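## Task

Remove the mug from the cupboard and set it on the desk, then close both cupboard doors fully. The mug must end upright and must not be dropped more than a few centimetres or struck hard. No door may be slammed open or closed. The robot must not tip over or finish leaning. Nothing may count as done if it stays in place only because the robot holds it. Release everything and back away at the end.

## Robot and tools

Robot: a Hello Robot Stretch 4 with one arm. It has an omni-wheel base, a lift riding up a mast, a telescoping arm that reaches forward, a three-joint wrist (yaw, pitch, roll) and a two-finger gripper. It stands about 1.6 m tall; the base rim lies within 0.23 m of the base origin. Loose objects may occasionally be nudged by something else.

Frames: the base frame sits on the floor under the base centre, x forward, y left, z up. hand_pose is reported in this frame and marks a point between the open fingertips; with all wrist joints at 0 its axes line up with the base frame. Its printed position may be slightly wrong. The odometry frame is the base frame as it was when the scene began.

execute_actions takes "actions": a list holding one action, or empty (then it only reports state and images). "cameras" picks images: head_camera, head_left_camera, head_right_camera, wrist_camera or all; omitted, null or ["all"] means all, [] means none. An action contains "base", "joints" or both, plus optional "pace" and "contact_limits"; or it contains only "end_of_arm": "enable_torque", which re-powers any wrist or gripper motor that shut itself off. Base and joint motions begin together and may finish at different moments.

"base" holds exactly one relative move, measured from where the base last reported itself: translate_m (metres, forward +, -2 to 2), strafe_m (metres sideways, left +, -2 to 2) or rotate_rad (radians, counter-clockwise from above +, -3.2 to 3.2). These are offsets, not places.

"joints" is one object keyed by joint name; every value is an absolute target. lift_m 0 to 1.2 m (tolerance 0.004); arm_m 0 to 0.55 m extension (0.004); wrist_yaw_rad -1.134 to 4.276 (0 straight ahead, + turns left, 3.14 folded back, over 3.4 the arm can block it; 0.02); wrist_pitch_rad -1.117 to 4.259 (0 level, 1.57 pointing down; 0.05); wrist_roll_rad -1.117 to 4.259 (0 puts fingers at equal height, + rolls clockwise viewed from behind; 0.02); gripper_m -0.038 to 0.141 m, the fingertip gap, negative meaning the tips press together (0.004). Joint targets outside range get clipped and reported; any other bad value or unknown key rejects the whole call and nothing moves. A part omitted from an action may keep pushing toward its earlier target without the statuses showing it. One action lasts at most 15 s.

"pace": "slow", "default", "fast" or "max". The base reaches 0.1/0.3/0.4/0.6 m/s and 1/2/3/4 rad/s; once lift_m is above 0.2 these are capped further, down to 0.3 m/s and 1 rad/s at full height. "contact_limits": {"arm_m": x}, x from 0 (gentlest) to 0.75 (firmest), 0.5 if not given; the arm halts once it pushes that hard.

wait(seconds 0 to 10) commands nothing and returns state and images. zoom_image(camera, region [x0,y0,x1,y1] pixels, up to 504x504) magnifies that camera's latest full image. read_manual returns licence text only. finished_scene(scene 1 or 2) ends the scene for good, after the last command has been held, and reports success plus the next task. If a call reports a stop, later moves in that same reply do not run.

Results: base_status and joint_status say how each motion ended: done; off_target (stopped short, may still push); contact_stop_at_<key> (hit something, that part goes slack: a slack lift can sag, slack wheels can roll); limit_stop_at_<name>; time_out; torque_fault (a wrist or gripper motor maxed out and went limp until enable_torque). limit_stop_at_tilt means a lean above 6 degrees; lift, arm and wheels go slack until it eases. limit_stop_at_own_body means a joint was about to hit the robot; you can still move it away. It is likely when pitch is below -0.2 and roll below -0.4 or above 4. on_its_own reports anything not commanded by this call; its "held at" is the held target, not the position. lidar_m: 12 distances in m, 30-degree sectors counter-clockwise from straight ahead (4th left, 7th behind, 10th right); "-" means nothing seen or closer than 0.25 m; it sees from about 0.15 m up to robot height, so tabletops register, and it misses glass and thin legs. wrist_depth_mm: 7x7 grid of median depths from top left, 100 to 2000 mm, "-" unknown; the robot's own body appears. base_odometry counts wheel rotation, so slip looks like motion; heading -3.142 to 3.142, left +. If turned_by_wheels and turned_by_imu differ by more than about 0.1 rad, the base hit something or slipped. base_tilt in degrees (forward, right) has a fixed bias up to 1.5. motor_effort is percent of maximum, + toward higher joint values, bracket = peak in last action; wheel + turns the base right. An at-rest effort outside its range suggests pushing or carrying.

Gripper: command a gap smaller than the object to grip; the further below, the harder it squeezes and pulls the object inward. The reading and "done" do not prove a grip; a firm squeeze at targets of 0 or above shows as a gripper_m effort change. If fingertips jam on a surface, raise the lift.

Cameras: head_camera at the mast top looking forward and down (rotate the base to aim it); head_left_camera and head_right_camera are fisheyes angled steeper, showing base and arm; wrist_camera looks along the fingers, tips near the bottom of its image.

To unfold at scene start, send lift_m 0.4 with wrist_yaw_rad 0 in one action. Avoid: turning or driving with over 1 kg held and arm_m above 0.2 (tipping, worse at fast or max), steady hard pushes or pulls with a high gripper, slamming doors, dropping or knocking the mug, pressing the gripper into things with base or arm moves (torque faults). Close doors gently, release, and retract before finishing.

Each tool is called by a JSON object that holds its "method" and its "body".

## Session

{"method": "execute_actions", "body": {"actions": []}}

Scene clock: 0.00 s.
base_odometry: x=+0.000 y=+0.000 heading=+0.000 (m, m, rad; odometry frame)
turned_by_wheels: +0.000 (rad since the last result)
turned_by_imu: +0.000 (rad since the last result)
base_tilt: forward=+0.1 right=-0.4 (deg)
lidar_m: 1.31 1.35 1.34 1.57 2.52 2.76 2.90 1.93 2.33 2.40 1.19 1.16
base_status: not commanded
joint_positions: lift_m=+0.196 arm_m=+0.002 wrist_yaw_rad=+3.069 wrist_pitch_rad=+0.021 wrist_roll_rad=-0.017 gripper_m=+0.057
joint_status: not commanded
motor_effort: lift_m=+21 arm_m=-1 wrist_yaw_rad=+1 wrist_pitch_rad=-4 wrist_roll_rad=+0 gripper_m=-2 wheel_0=+0 wheel_1=+0 wheel_2=+0 (%)
hand_pose: x=-0.1085 y=+0.1080 z=+0.3679 quat_wxyz=(+0.036, -0.011, -0.008, +0.999) (m; base frame)
wrist_depth_mm: 139 141 - - - - - / 104 140 - - - - - / 108 140 293 - - - - / 120 140 - - - - - / 904 - - - - - - / 1618 1618 1366 1756 1618 1808 1808 / 1025 976 931 1008 946 1118 1138
pictures: head_camera, head_left_camera, head_right_camera, wrist_camera
Images, in order (width x height): head_camera 420x560, head_left_camera 420x672, head_right_camera 420x672, wrist_camera 616x392.

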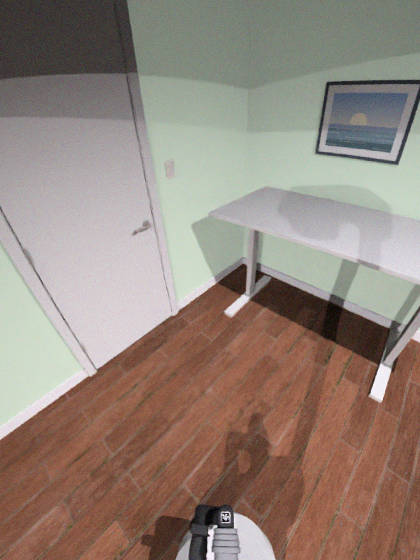

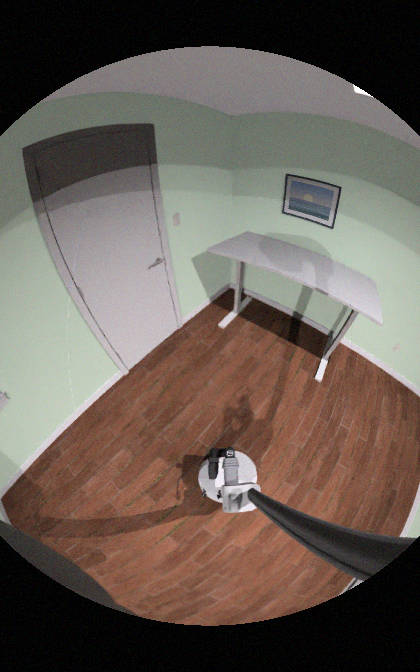

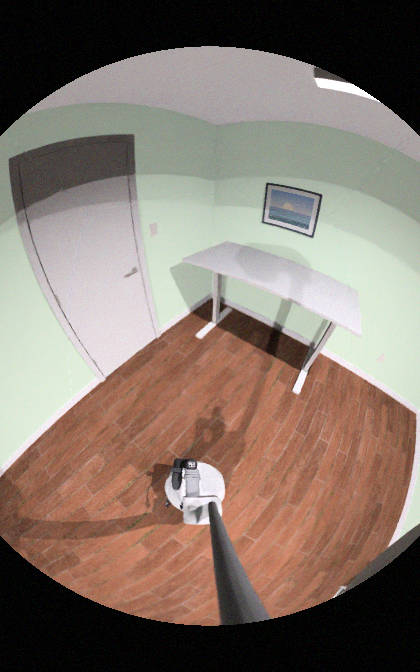

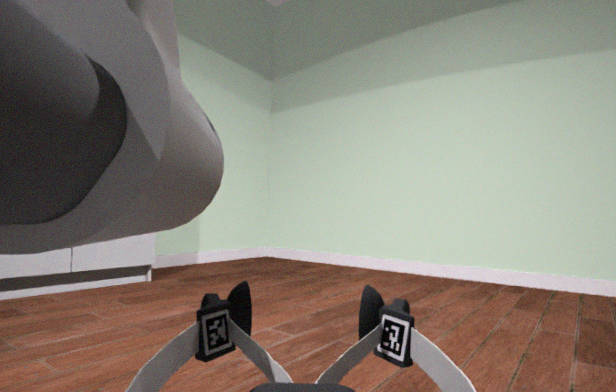

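{"method": "execute_actions", "body": {"actions": [{"base": {"rotate_rad": -2.4}, "joints": {"lift_m": 0.5, "wrist_yaw_rad": 0}, "pace": "fast"}]}}

Scene clock: 3.97 s.
base_odometry: x=+0.000 y=+0.000 heading=-2.400 (m, m, rad; odometry frame)
turned_by_wheels: -2.400 (rad since the last result)
turned_by_imu: -2.398 (rad since the last result)
base_tilt: forward=+0.0 right=-0.4 (deg)
lidar_m: 1.93 2.38 2.13 1.16 1.19 1.48 1.36 1.37 1.72 2.75 2.79 2.04
base_status: done
joint_positions: lift_m=+0.500 arm_m=+0.002 wrist_yaw_rad=+0.001 wrist_pitch_rad=+0.021 wrist_roll_rad=-0.017 gripper_m=+0.057
joint_status: all done
motor_effort: lift_m=+24(25) arm_m=-1(1) wrist_yaw_rad=-2(8) wrist_pitch_rad=-5(5) wrist_roll_rad=+0(1) gripper_m=-2(3) wheel_0=+0(5) wheel_1=+0(7) wheel_2=+0(8) (%)
hand_pose: x=+0.4614 y=-0.0873 z=+0.6719 quat_wxyz=(+1.000, -0.008, +0.011, +0.000) (m; base frame)
wrist_depth_mm: - - - - - - - / 1921 - - - - - - / 1863 - - - 1708 - - / 1863 - - 1756 1756 1708 - / 1863 - - 1661 1708 1708 - / 1863 - - 1661 1618 1708 - / 1708 1618 1499 1618 1576 1756 1863
pictures: head_camera, head_left_camera, head_right_camera, wrist_camera
Images, in order (width x height): head_camera 420x560, head_left_camera 420x672, head_right_camera 420x672, wrist_camera 616x392.

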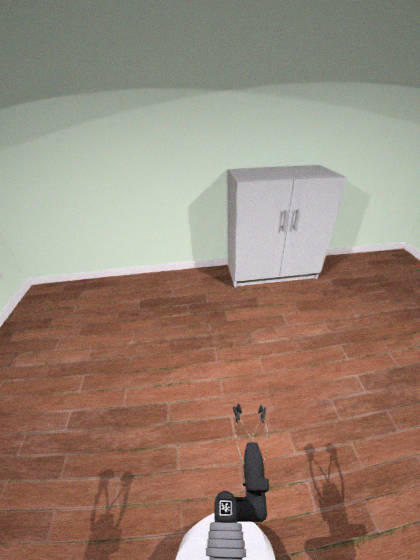

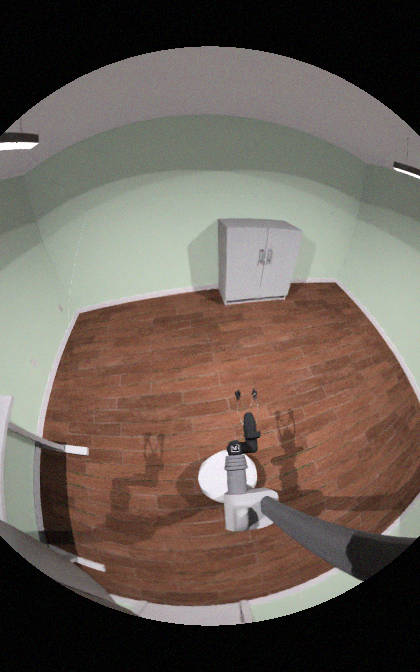

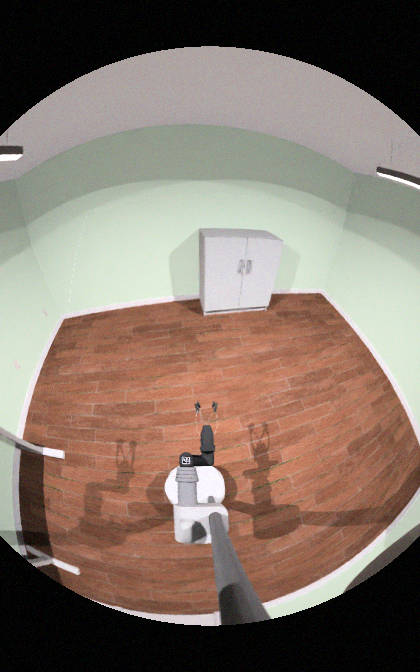

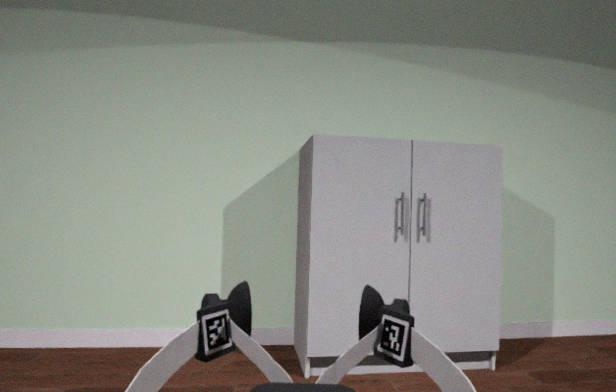

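{"method": "zoom_image", "body": {"camera": "head_camera", "region": [200, 150, 360, 310]}}

{"method": "zoom_image", "body": {"camera": "wrist_camera", "region": [280, 120, 530, 392]}}

Region (200, 150, 360, 310) of head_camera's 420x560 image, scaled by 3.150, with more detail than that image has.

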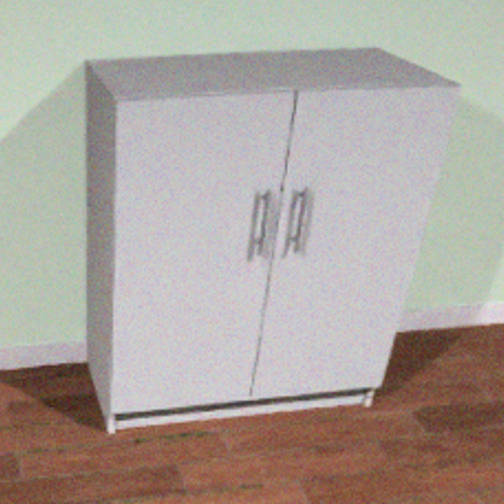

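Region (280, 120, 530, 392) of wrist_camera's 616x392 image, scaled by 1.853; it fills the left 463 columns of this view, and the rest is white.

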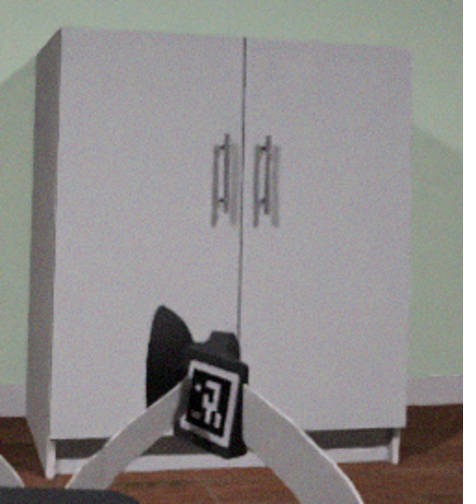

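{"method": "execute_actions", "body": {"actions": [{"base": {"rotate_rad": 0.15}, "joints": {"lift_m": 0.52, "gripper_m": 0.08}, "pace": "fast"}], "cameras": []}}

{"method": "execute_actions", "body": {"actions": [{"base": {"strafe_m": -0.68}, "pace": "max"}], "cameras": []}}

{"method": "execute_actions", "body": {"actions": [{"base": {"translate_m": 0.95}, "pace": "max"}], "cameras": ["head_camera", "wrist_camera"]}}

Scene clock: 56.33 s.
base_odometry: x=+0.000 y=+0.000 heading=-2.250 (m, m, rad; odometry frame)
turned_by_wheels: +0.150 (rad since the last result)
turned_by_imu: +0.151 (rad since the last result)
base_tilt: forward=+0.1 right=-0.5 (deg)
lidar_m: 1.92 2.44 1.24 1.18 1.23 1.42 1.35 1.45 1.99 2.75 2.87 1.94
base_status: done
joint_positions: lift_m=+0.520 arm_m=+0.002 wrist_yaw_rad=+0.000 wrist_pitch_rad=+0.021 wrist_roll_rad=-0.017 gripper_m=+0.080
joint_status: all done
motor_effort: lift_m=+24(24) arm_m=-1(1) wrist_yaw_rad=-1(1) wrist_pitch_rad=-5(5) wrist_roll_rad=+0(0) gripper_m=-3(2) wheel_0=+0(6) wheel_1=+0(5) wheel_2=+1(6) (%)
hand_pose: x=+0.4614 y=-0.0874 z=+0.6919 quat_wxyz=(+1.000, -0.008, +0.011, +0.000) (m; base frame)
wrist_depth_mm: - - - - - - - / - - - - - - - / - - - - - - - / - - - - 1576 1618 1618 / - - - - 1576 1618 1618 / - - - - 1618 1661 1576 / 1708 1661 1618 1808 1576 1618 1576
pictures: none
No camera images: the call's "cameras" was empty. Leave "cameras" out to get every camera's image.

Scene clock: 59.07 s.
base_odometry: x=-0.529 y=+0.427 heading=-2.250 (m, m, rad; odometry frame)
turned_by_wheels: +0.000 (rad since the last result)
turned_by_imu: -0.003 (rad since the last result)
base_tilt: forward=+0.0 right=-0.4 (deg)
lidar_m: 1.85 2.43 2.75 1.85 1.91 1.45 1.38 1.41 2.01 2.07 2.16 1.93
base_status: done
joint_positions: lift_m=+0.520 arm_m=+0.002 wrist_yaw_rad=+0.000 wrist_pitch_rad=+0.021 wrist_roll_rad=-0.017 gripper_m=+0.080
joint_status: not commanded
motor_effort: lift_m=+23(24) arm_m=-1(0) wrist_yaw_rad=+0(0) wrist_pitch_rad=-4(4) wrist_roll_rad=+0(0) gripper_m=-2(2) wheel_0=+1(10) wheel_1=-1(7) wheel_2=+0(2) (%)
hand_pose: x=+0.4614 y=-0.0874 z=+0.6919 quat_wxyz=(+1.000, -0.008, +0.011, +0.000) (m; base frame)
wrist_depth_mm: - - - - - - - / - - - - - - - / - - - 1576 - - - / - - 1618 1618 1618 - - / - - 1618 1576 1618 - - / - - 1576 1576 1576 - - / 1756 1661 1576 1576 1576 1921 1983
pictures: none
No camera images: the call's "cameras" was empty. Leave "cameras" out to get every camera's image.

Scene clock: 62.50 s.
base_odometry: x=-1.126 y=-0.312 heading=-2.250 (m, m, rad; odometry frame)
turned_by_wheels: +0.000 (rad since the last result)
turned_by_imu: -0.001 (rad since the last result)
base_tilt: forward=+0.0 right=-0.4 (deg)
lidar_m: 0.89 0.95 2.02 2.27 1.96 2.44 2.35 2.46 2.16 2.08 1.95 0.94
base_status: done
joint_positions: lift_m=+0.520 arm_m=+0.002 wrist_yaw_rad=+0.000 wrist_pitch_rad=+0.021 wrist_roll_rad=-0.017 gripper_m=+0.080
joint_status: not commanded
motor_effort: lift_m=+23(23) arm_m=-1(1) wrist_yaw_rad=-1(1) wrist_pitch_rad=-4(5) wrist_roll_rad=+0(0) gripper_m=-2(0) wheel_0=-2(8) wheel_1=+0(11) wheel_2=+1(11) (%)
hand_pose: x=+0.4614 y=-0.0874 z=+0.6919 quat_wxyz=(+1.000, -0.008, +0.011, +0.000) (m; base frame)
wrist_depth_mm: 1160 1182 1160 1160 1160 1160 1182 / 1160 699 691 699 699 699 707 / 1138 691 699 699 699 699 699 / 1138 683 683 691 691 699 691 / 1118 691 691 691 683 691 683 / 1118 683 683 683 691 683 683 / 1118 691 683 676 676 683 683
pictures: head_camera, wrist_camera
Images, in order (width x height): head_camera 420x560, wrist_camera 616x392.

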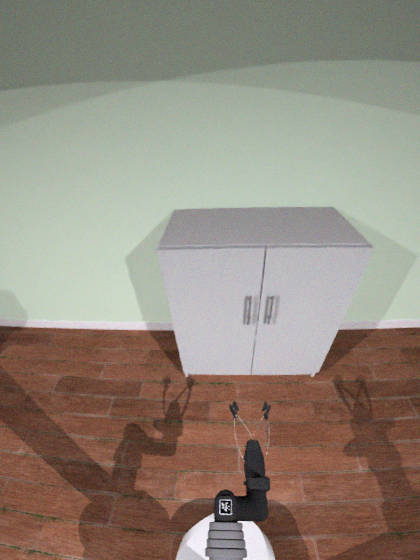

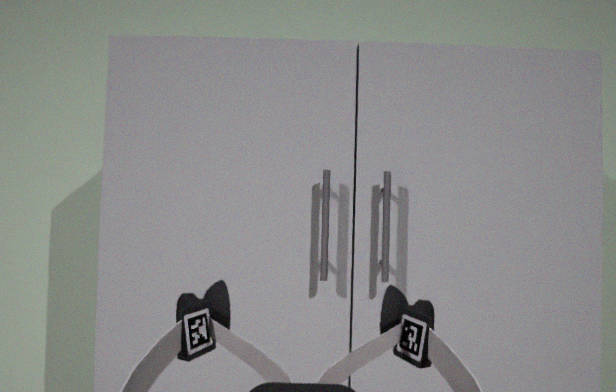

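{"method": "execute_actions", "body": {"actions": [{"base": {"strafe_m": -0.03}, "joints": {"lift_m": 0.545, "arm_m": 0.3, "wrist_pitch_rad": 0.0, "wrist_roll_rad": 0.0}, "pace": "fast"}], "cameras": ["head_camera", "wrist_camera"]}}

Scene clock: 90.40 s.
base_odometry: x=-1.149 y=-0.293 heading=-2.250 (m, m, rad; odometry frame)
turned_by_wheels: +0.000 (rad since the last result)
turned_by_imu: +0.000 (rad since the last result)
base_tilt: forward=+0.0 right=-0.5 (deg)
lidar_m: 0.89 0.97 2.00 2.25 2.00 2.43 2.33 2.46 2.13 2.06 1.93 0.95
base_status: done
joint_positions: lift_m=+0.545 arm_m=+0.299 wrist_yaw_rad=+0.000 wrist_pitch_rad=+0.002 wrist_roll_rad=+0.000 gripper_m=+0.080
joint_status: all done
motor_effort: lift_m=+24(28) arm_m=+6(8) wrist_yaw_rad=-2(1) wrist_pitch_rad=-5(6) wrist_roll_rad=+0(1) gripper_m=-3(1) wheel_0=-1(8) wheel_1=+1(11) wheel_2=+0(0) (%)
hand_pose: x=+0.7583 y=-0.0874 z=+0.7224 quat_wxyz=(+1.000, +0.000, +0.001, +0.000) (m; base frame)
wrist_depth_mm: 413 410 410 413 413 413 413 / 404 404 407 407 410 410 410 / 404 404 407 404 404 407 410 / 399 402 402 404 402 402 402 / 397 399 399 399 399 399 399 / 394 392 392 397 397 397 397 / 392 394 392 392 392 392 394
pictures: head_camera, wrist_camera
Images, in order (width x height): head_camera 420x560, wrist_camera 616x392.

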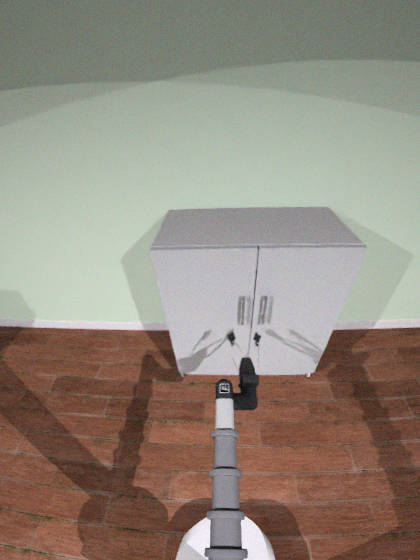

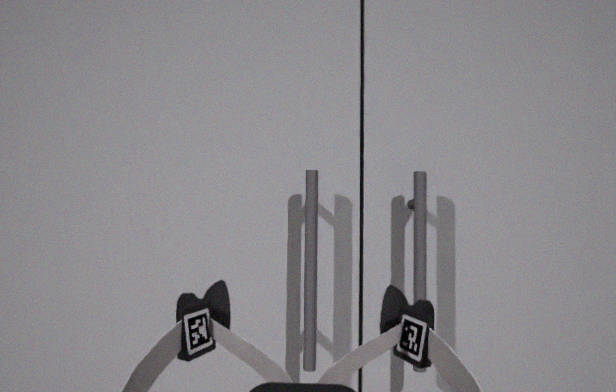

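{"method": "execute_actions", "body": {"actions": [{"joints": {"arm_m": 0.41, "gripper_m": 0.06}, "pace": "default"}], "cameras": ["head_left_camera", "wrist_camera"]}}

Scene clock: 98.17 s.
base_odometry: x=-1.149 y=-0.293 heading=-2.250 (m, m, rad; odometry frame)
turned_by_wheels: +0.000 (rad since the last result)
turned_by_imu: +0.001 (rad since the last result)
base_tilt: forward=+0.0 right=-0.4 (deg)
lidar_m: 0.90 0.94 1.98 2.26 1.99 2.42 2.34 2.44 2.13 2.05 1.96 0.94
base_status: not commanded
joint_positions: lift_m=+0.545 arm_m=+0.409 wrist_yaw_rad=+0.000 wrist_pitch_rad=+0.002 wrist_roll_rad=+0.000 gripper_m=+0.060
joint_status: all done
motor_effort: lift_m=+24(24) arm_m=+6(6) wrist_yaw_rad=+0(1) wrist_pitch_rad=-5(4) wrist_roll_rad=+0(1) gripper_m=-3(3) wheel_0=-1(1) wheel_1=+1(1) wheel_2=+0(0) (%)
hand_pose: x=+0.8683 y=-0.0874 z=+0.7224 quat_wxyz=(+1.000, +0.000, +0.001, +0.000) (m; base frame)
wrist_depth_mm: 300 298 300 300 300 300 301 / 296 297 297 298 297 298 297 / 294 294 296 296 296 296 296 / 293 291 293 293 294 293 294 / 291 291 291 291 291 291 291 / 287 287 215 289 289 289 289 / 286 285 287 254 286 287 287
pictures: head_left_camera, wrist_camera
Images, in order (width x height): head_left_camera 420x672, wrist_camera 616x392.

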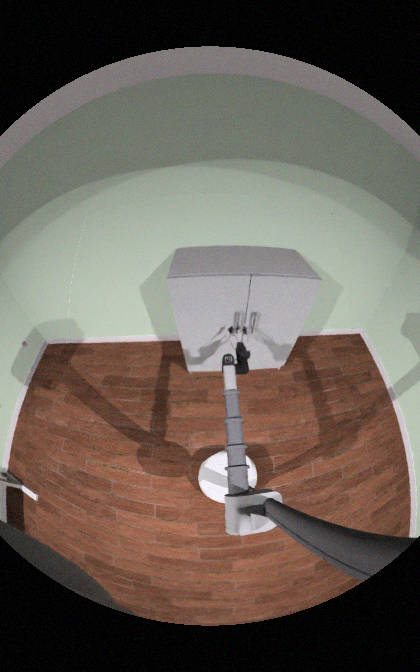

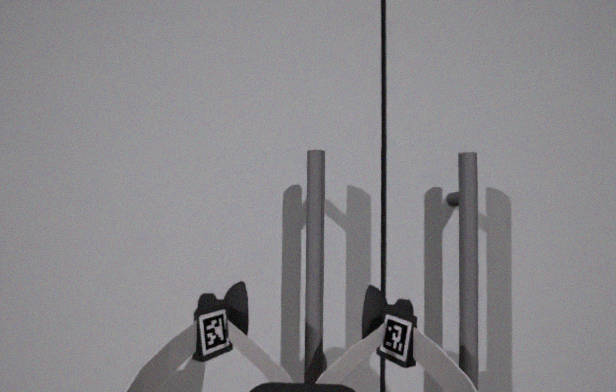

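{"method": "execute_actions", "body": {"actions": [{"base": {"strafe_m": -0.007}, "joints": {"arm_m": 0.436, "gripper_m": 0.04}, "pace": "slow", "contact_limits": {"arm_m": 0.2}}], "cameras": ["wrist_camera"]}}

Scene clock: 107.17 s.
base_odometry: x=-1.155 y=-0.289 heading=-2.250 (m, m, rad; odometry frame)
turned_by_wheels: +0.000 (rad since the last result)
turned_by_imu: +0.001 (rad since the last result)
base_tilt: forward=+0.0 right=-0.4 (deg)
lidar_m: 0.89 0.95 1.99 2.26 2.00 2.44 2.34 2.47 2.11 2.04 1.97 0.96
base_status: done
joint_positions: lift_m=+0.545 arm_m=+0.435 wrist_yaw_rad=+0.000 wrist_pitch_rad=+0.002 wrist_roll_rad=+0.000 gripper_m=+0.040
joint_status: all done
motor_effort: lift_m=+24(24) arm_m=+6(5) wrist_yaw_rad=+0(1) wrist_pitch_rad=-5(4) wrist_roll_rad=+0(0) gripper_m=-3(4) wheel_0=+2(2) wheel_1=-1(4) wheel_2=+0(0) (%)
contact_limits: arm_m 0.2
hand_pose: x=+0.8943 y=-0.0874 z=+0.7224 quat_wxyz=(+1.000, +0.000, +0.001, +0.000) (m; base frame)
wrist_depth_mm: 273 273 273 273 274 274 276 / 271 271 272 271 272 272 272 / 268 270 270 271 270 270 271 / 267 266 267 267 268 267 268 / 264 265 265 265 266 265 266 / 263 264 263 263 263 264 264 / 260 260 260 229 182 260 262
pictures: wrist_camera
Images, in order (width x height): wrist_camera 616x392.

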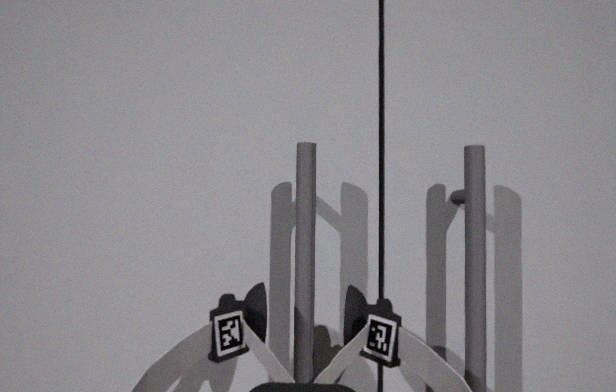

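{"method": "execute_actions", "body": {"actions": [{"joints": {"gripper_m": -0.02}}], "cameras": ["wrist_camera"]}}

Scene clock: 110.17 s.
base_odometry: x=-1.155 y=-0.289 heading=-2.250 (m, m, rad; odometry frame)
turned_by_wheels: +0.000 (rad since the last result)
turned_by_imu: +0.001 (rad since the last result)
base_tilt: forward=+0.1 right=-0.4 (deg)
lidar_m: 0.89 0.94 1.99 2.27 2.01 2.41 2.34 2.46 2.11 2.03 1.95 0.95
base_status: not commanded
joint_positions: lift_m=+0.545 arm_m=+0.435 wrist_yaw_rad=+0.001 wrist_pitch_rad=+0.002 wrist_roll_rad=+0.000 gripper_m=-0.020
joint_status: all done
motor_effort: lift_m=+24(24) arm_m=+6(7) wrist_yaw_rad=-2(3) wrist_pitch_rad=-4(4) wrist_roll_rad=+0(0) gripper_m=-14(14) wheel_0=+3(3) wheel_1=+1(1) wheel_2=+0(1) (%)
hand_pose: x=+0.8944 y=-0.0872 z=+0.7224 quat_wxyz=(+1.000, +0.000, +0.001, +0.000) (m; base frame)
wrist_depth_mm: 273 273 273 273 274 274 274 / 271 271 272 272 271 273 272 / 270 268 268 270 270 268 270 / 267 267 267 268 267 267 267 / 265 265 265 264 265 265 266 / 263 263 263 204 264 263 264 / 260 260 177 185 174 262 263
pictures: wrist_camera
Images, in order (width x height): wrist_camera 616x392.

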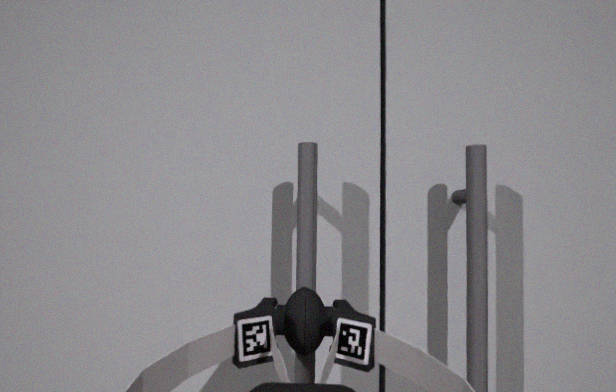

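{"method": "zoom_image", "body": {"camera": "wrist_camera", "region": [220, 260, 400, 392]}}

Region (220, 260, 400, 392) of wrist_camera's 616x392 image, scaled by 2.800; it fills the top 370 rows of this view, and the rest is white.

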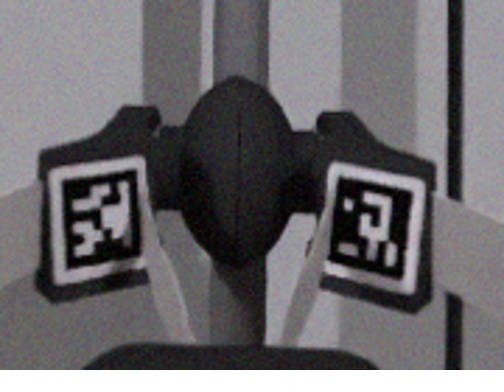

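{"method": "execute_actions", "body": {"actions": [{"joints": {"gripper_m": 0.03}}], "cameras": []}}

{"method": "execute_actions", "body": {"actions": [{"joints": {"arm_m": 0.45}, "pace": "slow", "contact_limits": {"arm_m": 0.15}}], "cameras": ["wrist_camera"]}}

Scene clock: 115.93 s.
base_odometry: x=-1.154 y=-0.289 heading=-2.250 (m, m, rad; odometry frame)
turned_by_wheels: +0.000 (rad since the last result)
turned_by_imu: +0.000 (rad since the last result)
base_tilt: forward=+0.1 right=-0.4 (deg)
lidar_m: 0.88 0.95 2.01 2.28 2.01 2.43 2.35 2.46 2.12 2.05 1.94 0.96
base_status: not commanded
joint_positions: lift_m=+0.545 arm_m=+0.435 wrist_yaw_rad=-0.003 wrist_pitch_rad=+0.002 wrist_roll_rad=+0.000 gripper_m=+0.030
joint_status: all done
motor_effort: lift_m=+24(24) arm_m=+6(6) wrist_yaw_rad=+9(9) wrist_pitch_rad=-5(6) wrist_roll_rad=+0(0) gripper_m=+0(13) wheel_0=+4(4) wheel_1=+1(1) wheel_2=-3(3) (%)
hand_pose: x=+0.8941 y=-0.0883 z=+0.7224 quat_wxyz=(+1.000, +0.000, +0.001, -0.002) (m; base frame)
wrist_depth_mm: 272 273 274 274 276 274 276 / 272 272 271 273 273 273 273 / 270 268 271 270 271 271 272 / 267 267 267 268 267 268 268 / 265 266 266 266 266 266 267 / 263 263 263 222 265 264 265 / 260 262 178 183 176 262 263
pictures: none
No camera images: the call's "cameras" was empty. Leave "cameras" out to get every camera's image.

Scene clock: 116.57 s.
base_odometry: x=-1.154 y=-0.289 heading=-2.250 (m, m, rad; odometry frame)
turned_by_wheels: +0.000 (rad since the last result)
turned_by_imu: +0.000 (rad since the last result)
base_tilt: forward=+0.0 right=-0.4 (deg)
lidar_m: 0.90 0.94 1.99 2.28 1.99 2.43 2.35 2.46 2.12 2.04 1.96 0.94
base_status: not commanded
joint_positions: lift_m=+0.545 arm_m=+0.435 wrist_yaw_rad=-0.004 wrist_pitch_rad=+0.001 wrist_roll_rad=+0.000 gripper_m=+0.030
joint_status: arm_m contact_stop (moved +0.000 of +0.015)
on_its_own: arm_m is slack since a contact_stop (your +0.450 is given up)
motor_effort: lift_m=+24(24) arm_m=+0(15) wrist_yaw_rad=+11(18) wrist_pitch_rad=-3(4) wrist_roll_rad=+0(0) gripper_m=+1(1) wheel_0=+5(5) wheel_1=+2(2) wheel_2=-5(5) (%)
contact_limits: arm_m 0.15
hand_pose: x=+0.8941 y=-0.0885 z=+0.7225 quat_wxyz=(+1.000, +0.000, +0.001, -0.002) (m; base frame)
wrist_depth_mm: 272 274 274 274 276 276 276 / 271 272 272 272 273 273 273 / 268 268 270 271 271 271 272 / 267 267 270 268 270 268 270 / 265 265 266 265 266 267 267 / 264 263 264 222 265 265 265 / 260 262 178 182 176 264 264
pictures: wrist_camera
Images, in order (width x height): wrist_camera 616x392.

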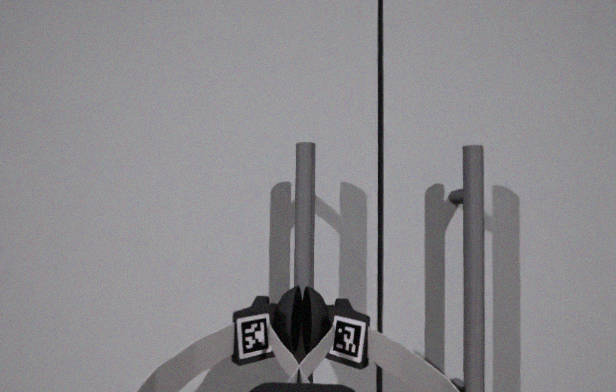

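{"method": "execute_actions", "body": {"actions": [{"joints": {"arm_m": 0.415, "gripper_m": 0.04}}], "cameras": ["wrist_camera"]}}

Scene clock: 118.47 s.
base_odometry: x=-1.155 y=-0.289 heading=-2.250 (m, m, rad; odometry frame)
turned_by_wheels: +0.000 (rad since the last result)
turned_by_imu: +0.000 (rad since the last result)
base_tilt: forward=+0.0 right=-0.4 (deg)
lidar_m: 0.89 0.95 2.00 2.26 2.02 2.42 2.34 2.45 2.12 2.04 1.96 0.95
base_status: not commanded
joint_positions: lift_m=+0.545 arm_m=+0.416 wrist_yaw_rad=+0.000 wrist_pitch_rad=+0.002 wrist_roll_rad=+0.000 gripper_m=+0.040
joint_status: all done
motor_effort: lift_m=+24(24) arm_m=-7(6) wrist_yaw_rad=+1(10) wrist_pitch_rad=-3(4) wrist_roll_rad=+0(0) gripper_m=-5(3) wheel_0=+1(5) wheel_1=-1(2) wheel_2=+1(5) (%)
hand_pose: x=+0.8755 y=-0.0875 z=+0.7224 quat_wxyz=(+1.000, +0.000, +0.001, +0.000) (m; base frame)
wrist_depth_mm: 291 293 293 293 294 293 293 / 289 290 290 290 291 291 290 / 287 289 289 289 289 289 289 / 286 286 285 286 286 285 287 / 283 283 283 283 285 285 285 / 281 281 282 281 282 282 282 / 279 278 278 247 182 281 281
pictures: wrist_camera
Images, in order (width x height): wrist_camera 616x392.

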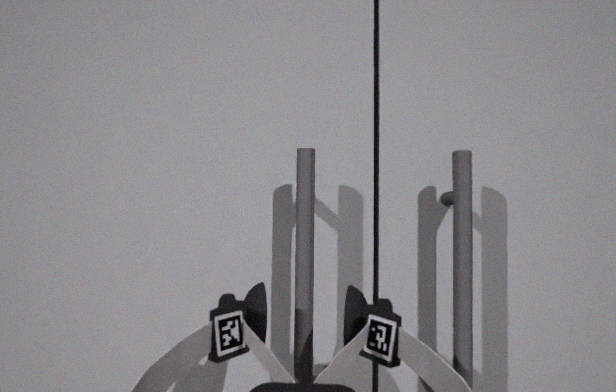

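{"method": "execute_actions", "body": {"actions": [{"joints": {"arm_m": 0.456}, "pace": "slow", "contact_limits": {"arm_m": 0.15}}], "cameras": ["wrist_camera"]}}

Scene clock: 123.13 s.
base_odometry: x=-1.155 y=-0.289 heading=-2.250 (m, m, rad; odometry frame)
turned_by_wheels: +0.000 (rad since the last result)
turned_by_imu: +0.001 (rad since the last result)
base_tilt: forward=+0.0 right=-0.4 (deg)
lidar_m: 0.89 0.96 2.02 2.26 1.99 2.43 2.35 2.47 2.12 2.05 1.94 0.95
base_status: not commanded
joint_positions: lift_m=+0.545 arm_m=+0.455 wrist_yaw_rad=+0.000 wrist_pitch_rad=+0.002 wrist_roll_rad=+0.000 gripper_m=+0.040
joint_status: all done
motor_effort: lift_m=+24(24) arm_m=+6(7) wrist_yaw_rad=+1(1) wrist_pitch_rad=-4(4) wrist_roll_rad=+0(0) gripper_m=-4(3) wheel_0=+1(1) wheel_1=-1(1) wheel_2=+1(1) (%)
contact_limits: arm_m 0.15
hand_pose: x=+0.9142 y=-0.0875 z=+0.7224 quat_wxyz=(+1.000, +0.000, +0.001, +0.000) (m; base frame)
wrist_depth_mm: 252 253 253 253 253 254 254 / 251 252 252 252 252 252 252 / 249 250 249 249 250 249 249 / 247 248 248 247 247 247 249 / 245 246 245 246 247 245 247 / 243 244 243 244 244 243 245 / 241 242 241 209 182 242 243
pictures: wrist_camera
Images, in order (width x height): wrist_camera 616x392.

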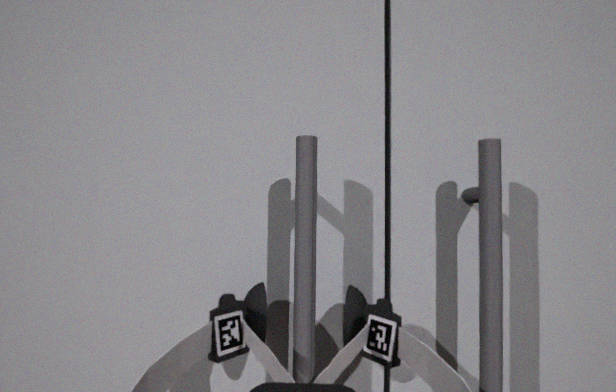

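{"method": "execute_actions", "body": {"actions": [{"joints": {"gripper_m": -0.015}}], "cameras": ["wrist_camera"]}}

Scene clock: 125.53 s.
base_odometry: x=-1.155 y=-0.289 heading=-2.250 (m, m, rad; odometry frame)
turned_by_wheels: +0.000 (rad since the last result)
turned_by_imu: +0.000 (rad since the last result)
base_tilt: forward=+0.0 right=-0.4 (deg)
lidar_m: 0.89 0.96 1.99 2.27 2.00 2.43 2.35 2.46 2.12 2.04 1.96 0.94
base_status: not commanded
joint_positions: lift_m=+0.545 arm_m=+0.456 wrist_yaw_rad=+0.001 wrist_pitch_rad=+0.002 wrist_roll_rad=+0.000 gripper_m=-0.015
joint_status: all done
motor_effort: lift_m=+24(24) arm_m=+3(6) wrist_yaw_rad=-3(10) wrist_pitch_rad=-5(5) wrist_roll_rad=+0(0) gripper_m=-16(21) wheel_0=+1(1) wheel_1=-1(1) wheel_2=+1(3) (%)
hand_pose: x=+0.9150 y=-0.0871 z=+0.7223 quat_wxyz=(+1.000, +0.000, +0.001, +0.001) (m; base frame)
wrist_depth_mm: 249 250 247 247 248 249 250 / 247 246 246 246 245 246 247 / 245 245 244 243 243 245 245 / 243 242 242 241 241 242 243 / 242 241 240 238 239 240 242 / 239 238 239 204 238 238 238 / 237 237 182 202 177 236 237
pictures: wrist_camera
Images, in order (width x height): wrist_camera 616x392.

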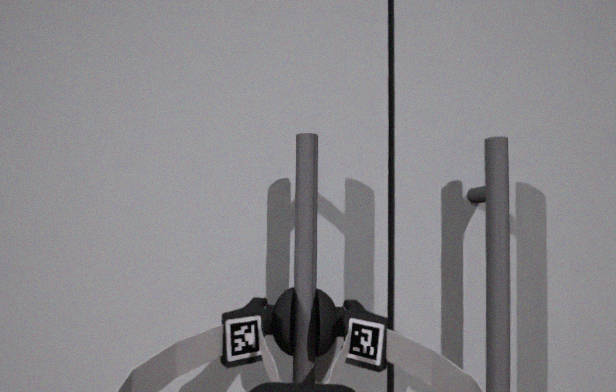

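{"method": "execute_actions", "body": {"actions": [{"base": {"strafe_m": 0.012}, "joints": {"arm_m": 0.386}, "pace": "slow"}], "cameras": ["head_camera", "wrist_camera"]}}

Scene clock: 131.43 s.
base_odometry: x=-1.145 y=-0.297 heading=-2.249 (m, m, rad; odometry frame)
turned_by_wheels: +0.000 (rad since the last result)
turned_by_imu: +0.001 (rad since the last result)
base_tilt: forward=+0.1 right=-0.4 (deg)
lidar_m: 0.81 0.94 2.00 2.26 1.98 2.42 2.34 2.44 2.13 2.06 1.95 0.85
base_status: done
joint_positions: lift_m=+0.545 arm_m=+0.387 wrist_yaw_rad=+0.003 wrist_pitch_rad=+0.002 wrist_roll_rad=+0.000 gripper_m=-0.015
joint_status: all done
motor_effort: lift_m=+24(24) arm_m=-7(8) wrist_yaw_rad=-9(16) wrist_pitch_rad=-5(5) wrist_roll_rad=+1(0) gripper_m=-17(16) wheel_0=+2(7) wheel_1=+0(1) wheel_2=+2(2) (%)
hand_pose: x=+0.8469 y=-0.0865 z=+0.7223 quat_wxyz=(+1.000, +0.000, +0.001, +0.002) (m; base frame)
wrist_depth_mm: 286 271 258 247 240 241 251 / 282 268 257 246 240 239 248 / 279 267 254 241 237 237 244 / 277 265 253 238 236 235 211 / 274 263 251 237 235 234 223 / 271 259 248 204 232 232 221 / 270 257 183 202 176 230 220
pictures: head_camera, wrist_camera
Images, in order (width x height): head_camera 420x560, wrist_camera 616x392.

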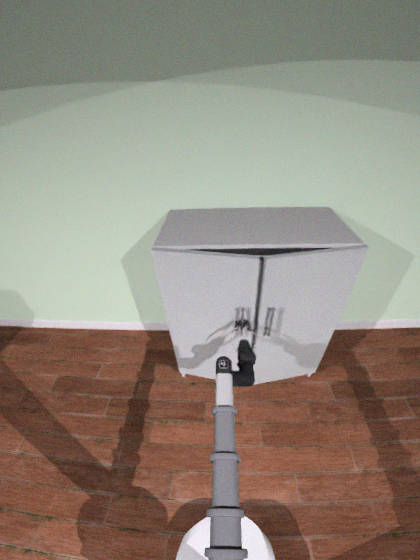

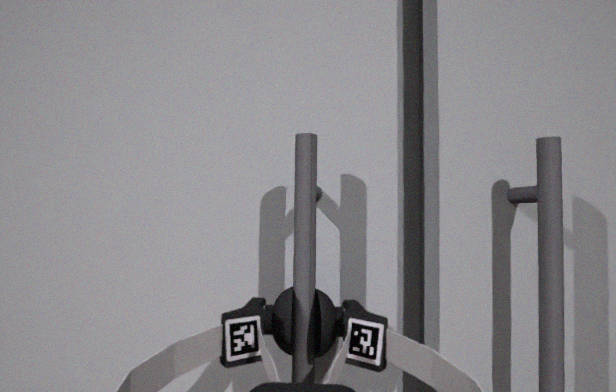

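{"method": "execute_actions", "body": {"actions": [{"base": {"strafe_m": 0.03}, "joints": {"arm_m": 0.322}, "pace": "slow"}], "cameras": ["head_camera", "wrist_camera"]}}

Scene clock: 137.03 s.
base_odometry: x=-1.122 y=-0.315 heading=-2.250 (m, m, rad; odometry frame)
turned_by_wheels: +0.000 (rad since the last result)
turned_by_imu: +0.001 (rad since the last result)
base_tilt: forward=+0.0 right=-0.4 (deg)
lidar_m: 0.76 0.95 2.01 2.26 1.96 2.43 2.34 2.45 2.19 2.08 1.97 0.86
base_status: done
joint_positions: lift_m=+0.545 arm_m=+0.323 wrist_yaw_rad=+0.001 wrist_pitch_rad=+0.002 wrist_roll_rad=+0.000 gripper_m=-0.015
joint_status: all done
motor_effort: lift_m=+24(24) arm_m=-6(8) wrist_yaw_rad=-2(23) wrist_pitch_rad=-5(4) wrist_roll_rad=+0(0) gripper_m=-16(16) wheel_0=+0(8) wheel_1=-1(4) wheel_2=+0(4) (%)
hand_pose: x=+0.7826 y=-0.0873 z=+0.7223 quat_wxyz=(+1.000, +0.000, +0.001, +0.000) (m; base frame)
wrist_depth_mm: 334 301 273 249 235 304 319 / 330 298 270 247 233 301 315 / 327 294 268 242 231 300 312 / 322 293 265 238 229 297 312 / 320 290 263 237 228 294 307 / 315 286 259 208 224 293 306 / 312 283 177 202 179 290 303
pictures: head_camera, wrist_camera
Images, in order (width x height): head_camera 420x560, wrist_camera 616x392.

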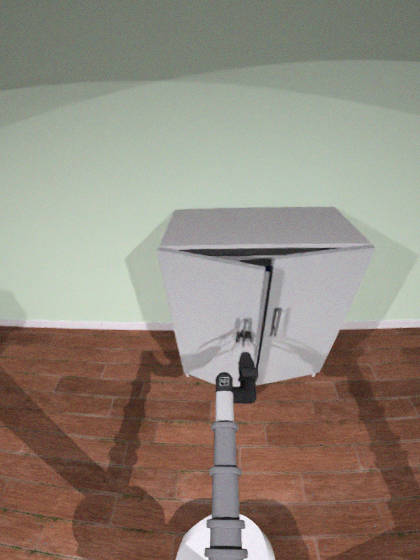

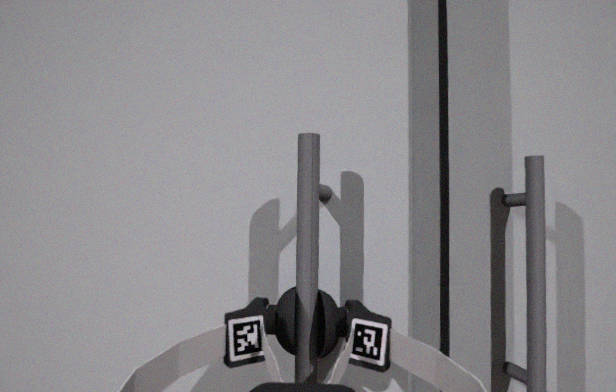

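{"method": "execute_actions", "body": {"actions": [{"base": {"strafe_m": 0.036}, "joints": {"arm_m": 0.262}, "pace": "slow"}], "cameras": ["head_camera", "wrist_camera"]}}

Scene clock: 145.03 s.
base_odometry: x=-1.094 y=-0.338 heading=-2.249 (m, m, rad; odometry frame)
turned_by_wheels: +0.000 (rad since the last result)
turned_by_imu: +0.001 (rad since the last result)
base_tilt: forward=+0.1 right=-0.4 (deg)
lidar_m: 0.71 1.44 1.99 2.26 1.93 2.42 2.34 2.45 2.21 2.12 1.95 0.85
base_status: done
joint_positions: lift_m=+0.545 arm_m=+0.263 wrist_yaw_rad=+0.003 wrist_pitch_rad=+0.002 wrist_roll_rad=+0.000 gripper_m=-0.015
joint_status: all done
motor_effort: lift_m=+25(24) arm_m=-7(7) wrist_yaw_rad=-9(23) wrist_pitch_rad=-5(4) wrist_roll_rad=+0(0) gripper_m=-17(16) wheel_0=+1(9) wheel_1=+1(8) wheel_2=+1(4) (%)
hand_pose: x=+0.7229 y=-0.0866 z=+0.7223 quat_wxyz=(+1.000, +0.000, +0.001, +0.001) (m; base frame)
wrist_depth_mm: 424 345 290 250 228 364 377 / 415 343 287 248 225 362 375 / 410 338 285 241 224 359 373 / 402 334 281 236 222 355 368 / 397 330 277 233 220 353 366 / 394 325 276 204 215 351 366 / 389 317 179 200 177 345 359
pictures: head_camera, wrist_camera
Images, in order (width x height): head_camera 420x560, wrist_camera 616x392.

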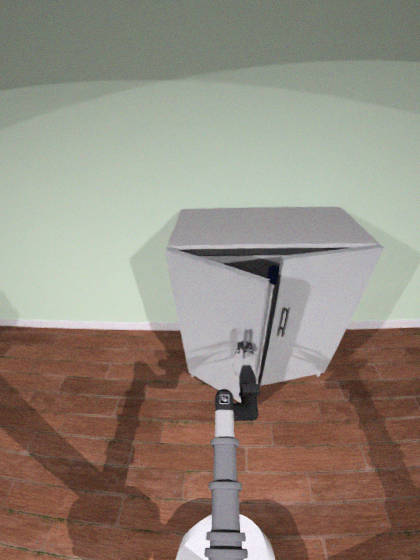

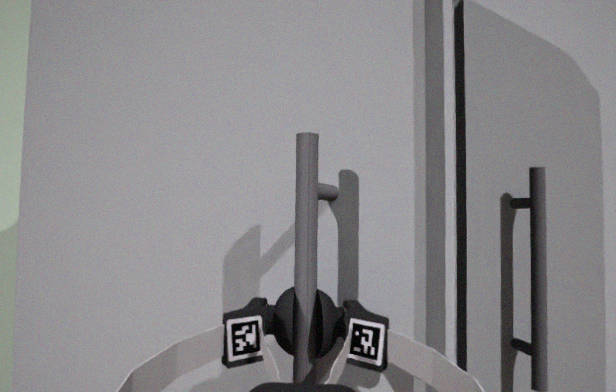

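{"method": "zoom_image", "body": {"camera": "head_camera", "region": [160, 190, 400, 430]}}

Region (160, 190, 400, 430) of head_camera's 420x560 image, scaled by 2.100, with more detail than that image has.

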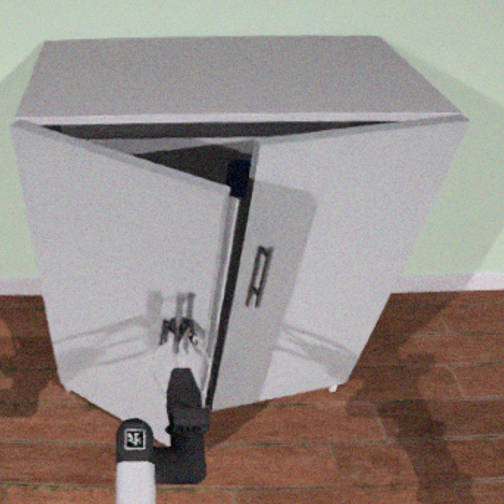

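{"method": "execute_actions", "body": {"actions": [{"base": {"strafe_m": 0.048}, "joints": {"arm_m": 0.21}, "pace": "slow"}], "cameras": ["head_camera", "wrist_camera"]}}

Scene clock: 154.00 s.
base_odometry: x=-1.057 y=-0.368 heading=-2.249 (m, m, rad; odometry frame)
turned_by_wheels: +0.000 (rad since the last result)
turned_by_imu: +0.001 (rad since the last result)
base_tilt: forward=+0.0 right=-0.5 (deg)
lidar_m: 0.64 1.46 2.00 2.25 1.88 2.42 2.33 2.45 2.25 2.17 1.96 0.67
base_status: done
joint_positions: lift_m=+0.545 arm_m=+0.211 wrist_yaw_rad=+0.001 wrist_pitch_rad=+0.002 wrist_roll_rad=+0.000 gripper_m=-0.015
joint_status: all done
motor_effort: lift_m=+24(24) arm_m=-7(7) wrist_yaw_rad=-4(8) wrist_pitch_rad=-5(6) wrist_roll_rad=+0(0) gripper_m=-17(19) wheel_0=-1(4) wheel_1=+2(4) wheel_2=+1(2) (%)
hand_pose: x=+0.6708 y=-0.0870 z=+0.7223 quat_wxyz=(+1.000, +0.000, +0.001, +0.001) (m; base frame)
wrist_depth_mm: 976 427 320 256 220 415 433 / 946 418 315 254 218 413 427 / 960 410 312 246 216 413 421 / 946 404 307 242 215 407 421 / 946 399 306 240 213 404 410 / 931 397 301 204 206 404 410 / 917 389 178 202 178 399 404
pictures: head_camera, wrist_camera
Images, in order (width x height): head_camera 420x560, wrist_camera 616x392.

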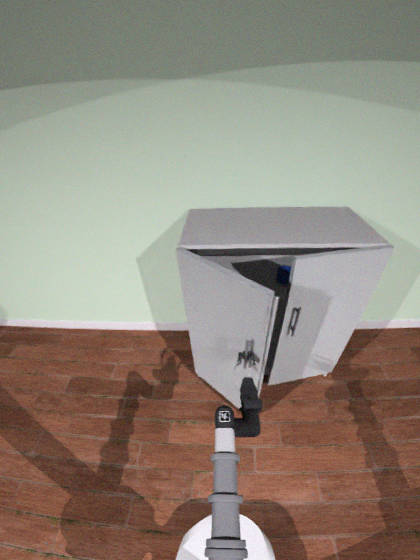

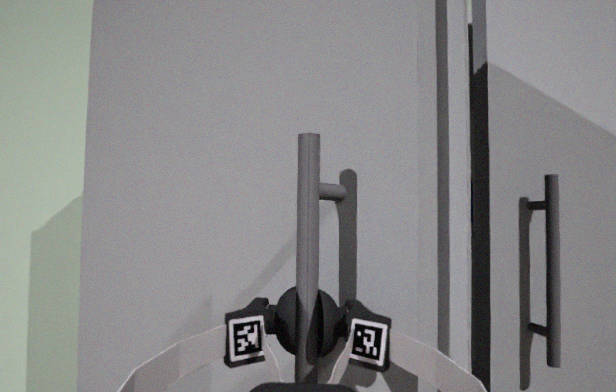

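{"method": "execute_actions", "body": {"actions": [{"base": {"strafe_m": 0.064}, "joints": {"arm_m": 0.16}, "pace": "slow"}], "cameras": ["head_camera", "wrist_camera"]}}

Scene clock: 163.23 s.
base_odometry: x=-1.007 y=-0.408 heading=-2.249 (m, m, rad; odometry frame)
turned_by_wheels: +0.000 (rad since the last result)
turned_by_imu: +0.001 (rad since the last result)
base_tilt: forward=+0.1 right=-0.5 (deg)
lidar_m: 0.58 1.44 1.99 2.26 1.81 2.37 2.34 2.46 2.33 2.23 1.95 0.59
base_status: done
joint_positions: lift_m=+0.545 arm_m=+0.161 wrist_yaw_rad=+0.000 wrist_pitch_rad=+0.002 wrist_roll_rad=+0.000 gripper_m=-0.015
joint_status: all done
motor_effort: lift_m=+24(24) arm_m=-7(6) wrist_yaw_rad=+1(4) wrist_pitch_rad=-5(6) wrist_roll_rad=+0(0) gripper_m=-17(17) wheel_0=-1(3) wheel_1=+0(3) wheel_2=+2(3) (%)
hand_pose: x=+0.6206 y=-0.0875 z=+0.7222 quat_wxyz=(+1.000, +0.000, +0.001, +0.000) (m; base frame)
wrist_depth_mm: 1025 1025 382 270 208 462 477 / 1008 1008 373 267 208 459 473 / 1008 1008 366 255 206 459 466 / 991 991 364 242 204 455 459 / 976 991 359 250 204 452 455 / 976 976 351 206 198 449 452 / 976 960 177 204 179 449 455
pictures: head_camera, wrist_camera
Images, in order (width x height): head_camera 420x560, wrist_camera 616x392.

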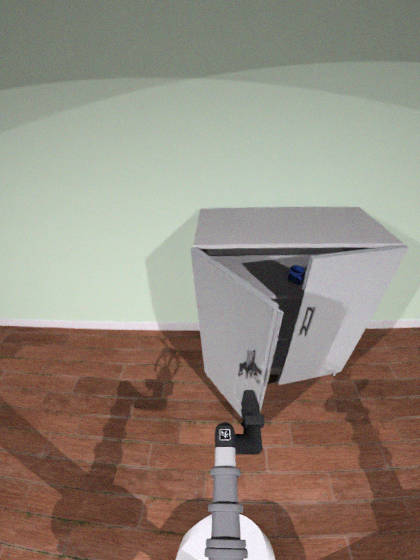

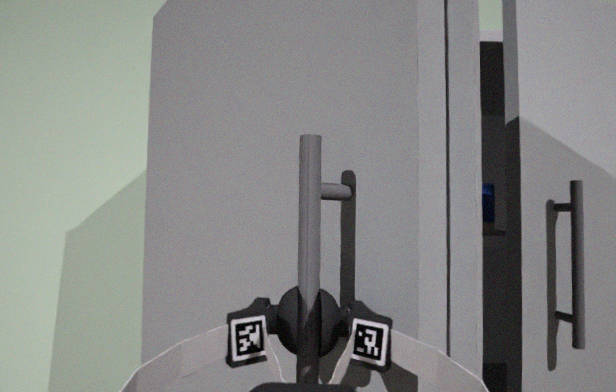

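{"method": "zoom_image", "body": {"camera": "head_camera", "region": [230, 220, 370, 360]}}

Region (230, 220, 370, 360) of head_camera's 420x560 image, scaled by 3.600, with more detail than that image has.

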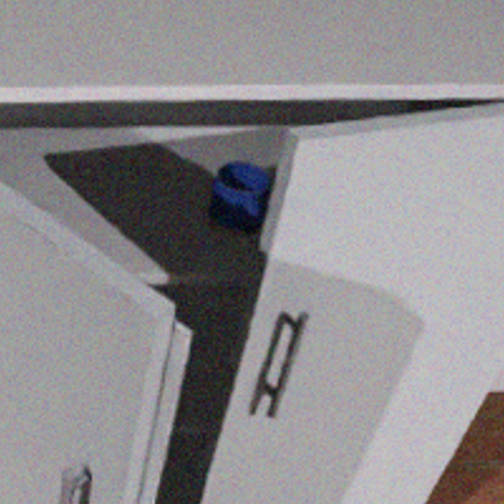

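{"method": "execute_actions", "body": {"actions": [{"base": {"strafe_m": 0.008}, "joints": {"gripper_m": 0.022}}], "cameras": ["wrist_camera"]}}

Scene clock: 206.63 s.
base_odometry: x=-1.001 y=-0.413 heading=-2.250 (m, m, rad; odometry frame)
turned_by_wheels: -0.001 (rad since the last result)
turned_by_imu: +0.000 (rad since the last result)
base_tilt: forward=+0.1 right=-0.4 (deg)
lidar_m: 0.59 1.45 2.00 2.26 1.80 2.40 2.34 2.45 2.32 2.24 1.95 0.61
base_status: done
joint_positions: lift_m=+0.545 arm_m=+0.161 wrist_yaw_rad=-0.007 wrist_pitch_rad=+0.002 wrist_roll_rad=+0.000 gripper_m=+0.022
joint_status: all done
on_its_own: wrist_yaw_rad is at rest, and its effort (+21) is outside its rest range (-13 to +13)
motor_effort: lift_m=+24(24) arm_m=-3(7) wrist_yaw_rad=+21(28) wrist_pitch_rad=-6(6) wrist_roll_rad=+0(0) gripper_m=-6(17) wheel_0=-3(6) wheel_1=-1(4) wheel_2=-5(4) (%)
hand_pose: x=+0.6193 y=-0.0896 z=+0.7223 quat_wxyz=(+1.000, +0.000, +0.001, -0.004) (m; base frame)
wrist_depth_mm: 1008 1008 394 286 225 224 484 / 991 1008 389 285 224 223 480 / 1008 1008 382 282 222 220 473 / 991 991 377 278 220 217 466 / 976 991 373 276 219 215 462 / 976 976 366 213 206 213 459 / 976 991 189 211 181 213 459
pictures: wrist_camera
Images, in order (width x height): wrist_camera 616x392.

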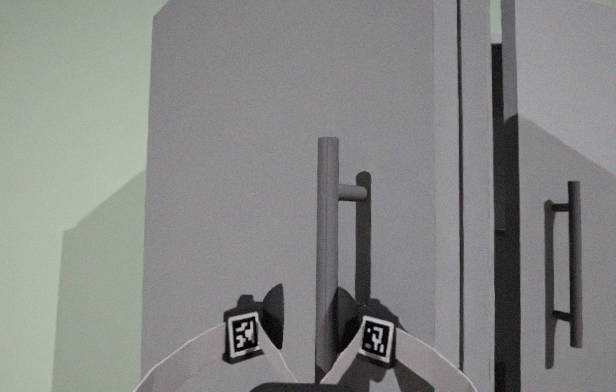

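{"method": "execute_actions", "body": {"actions": [{"base": {"strafe_m": -0.01}, "joints": {"arm_m": 0.07}}], "cameras": ["head_camera", "wrist_camera"]}}

Scene clock: 210.70 s.
base_odometry: x=-1.008 y=-0.407 heading=-2.250 (m, m, rad; odometry frame)
turned_by_wheels: +0.000 (rad since the last result)
turned_by_imu: +0.001 (rad since the last result)
base_tilt: forward=+0.0 right=-0.5 (deg)
lidar_m: 0.60 1.43 2.01 2.27 1.81 2.41 2.34 2.45 2.32 2.24 1.94 0.60
base_status: done
joint_positions: lift_m=+0.545 arm_m=+0.071 wrist_yaw_rad=+0.000 wrist_pitch_rad=+0.002 wrist_roll_rad=+0.000 gripper_m=+0.022
joint_status: all done
motor_effort: lift_m=+24(24) arm_m=-6(7) wrist_yaw_rad=-1(21) wrist_pitch_rad=-5(5) wrist_roll_rad=+0(0) gripper_m=-4(4) wheel_0=-2(7) wheel_1=+2(10) wheel_2=+1(5) (%)
hand_pose: x=+0.5305 y=-0.0874 z=+0.7223 quat_wxyz=(+1.000, +0.000, +0.001, +0.000) (m; base frame)
wrist_depth_mm: 1118 1118 508 357 301 1098 1098 / 1098 1098 496 355 300 564 580 / 1098 1078 488 351 297 559 574 / 1098 1078 480 334 294 554 569 / 1078 1078 480 332 294 549 559 / 1060 1078 466 294 287 549 554 / 1060 1060 188 204 179 544 554
pictures: head_camera, wrist_camera
Images, in order (width x height): head_camera 420x560, wrist_camera 616x392.

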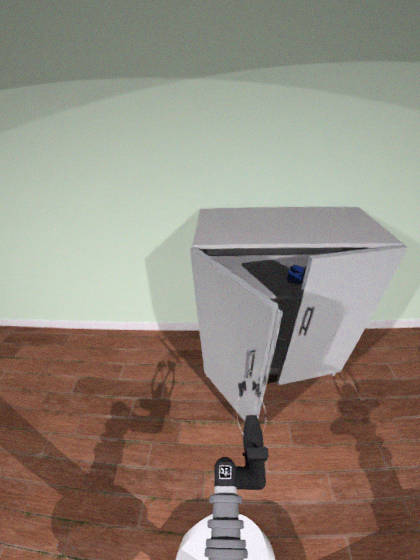

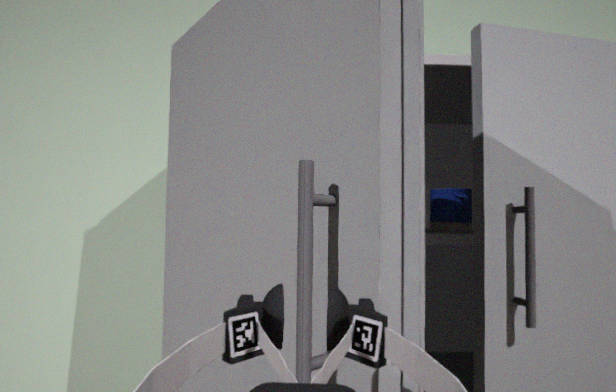

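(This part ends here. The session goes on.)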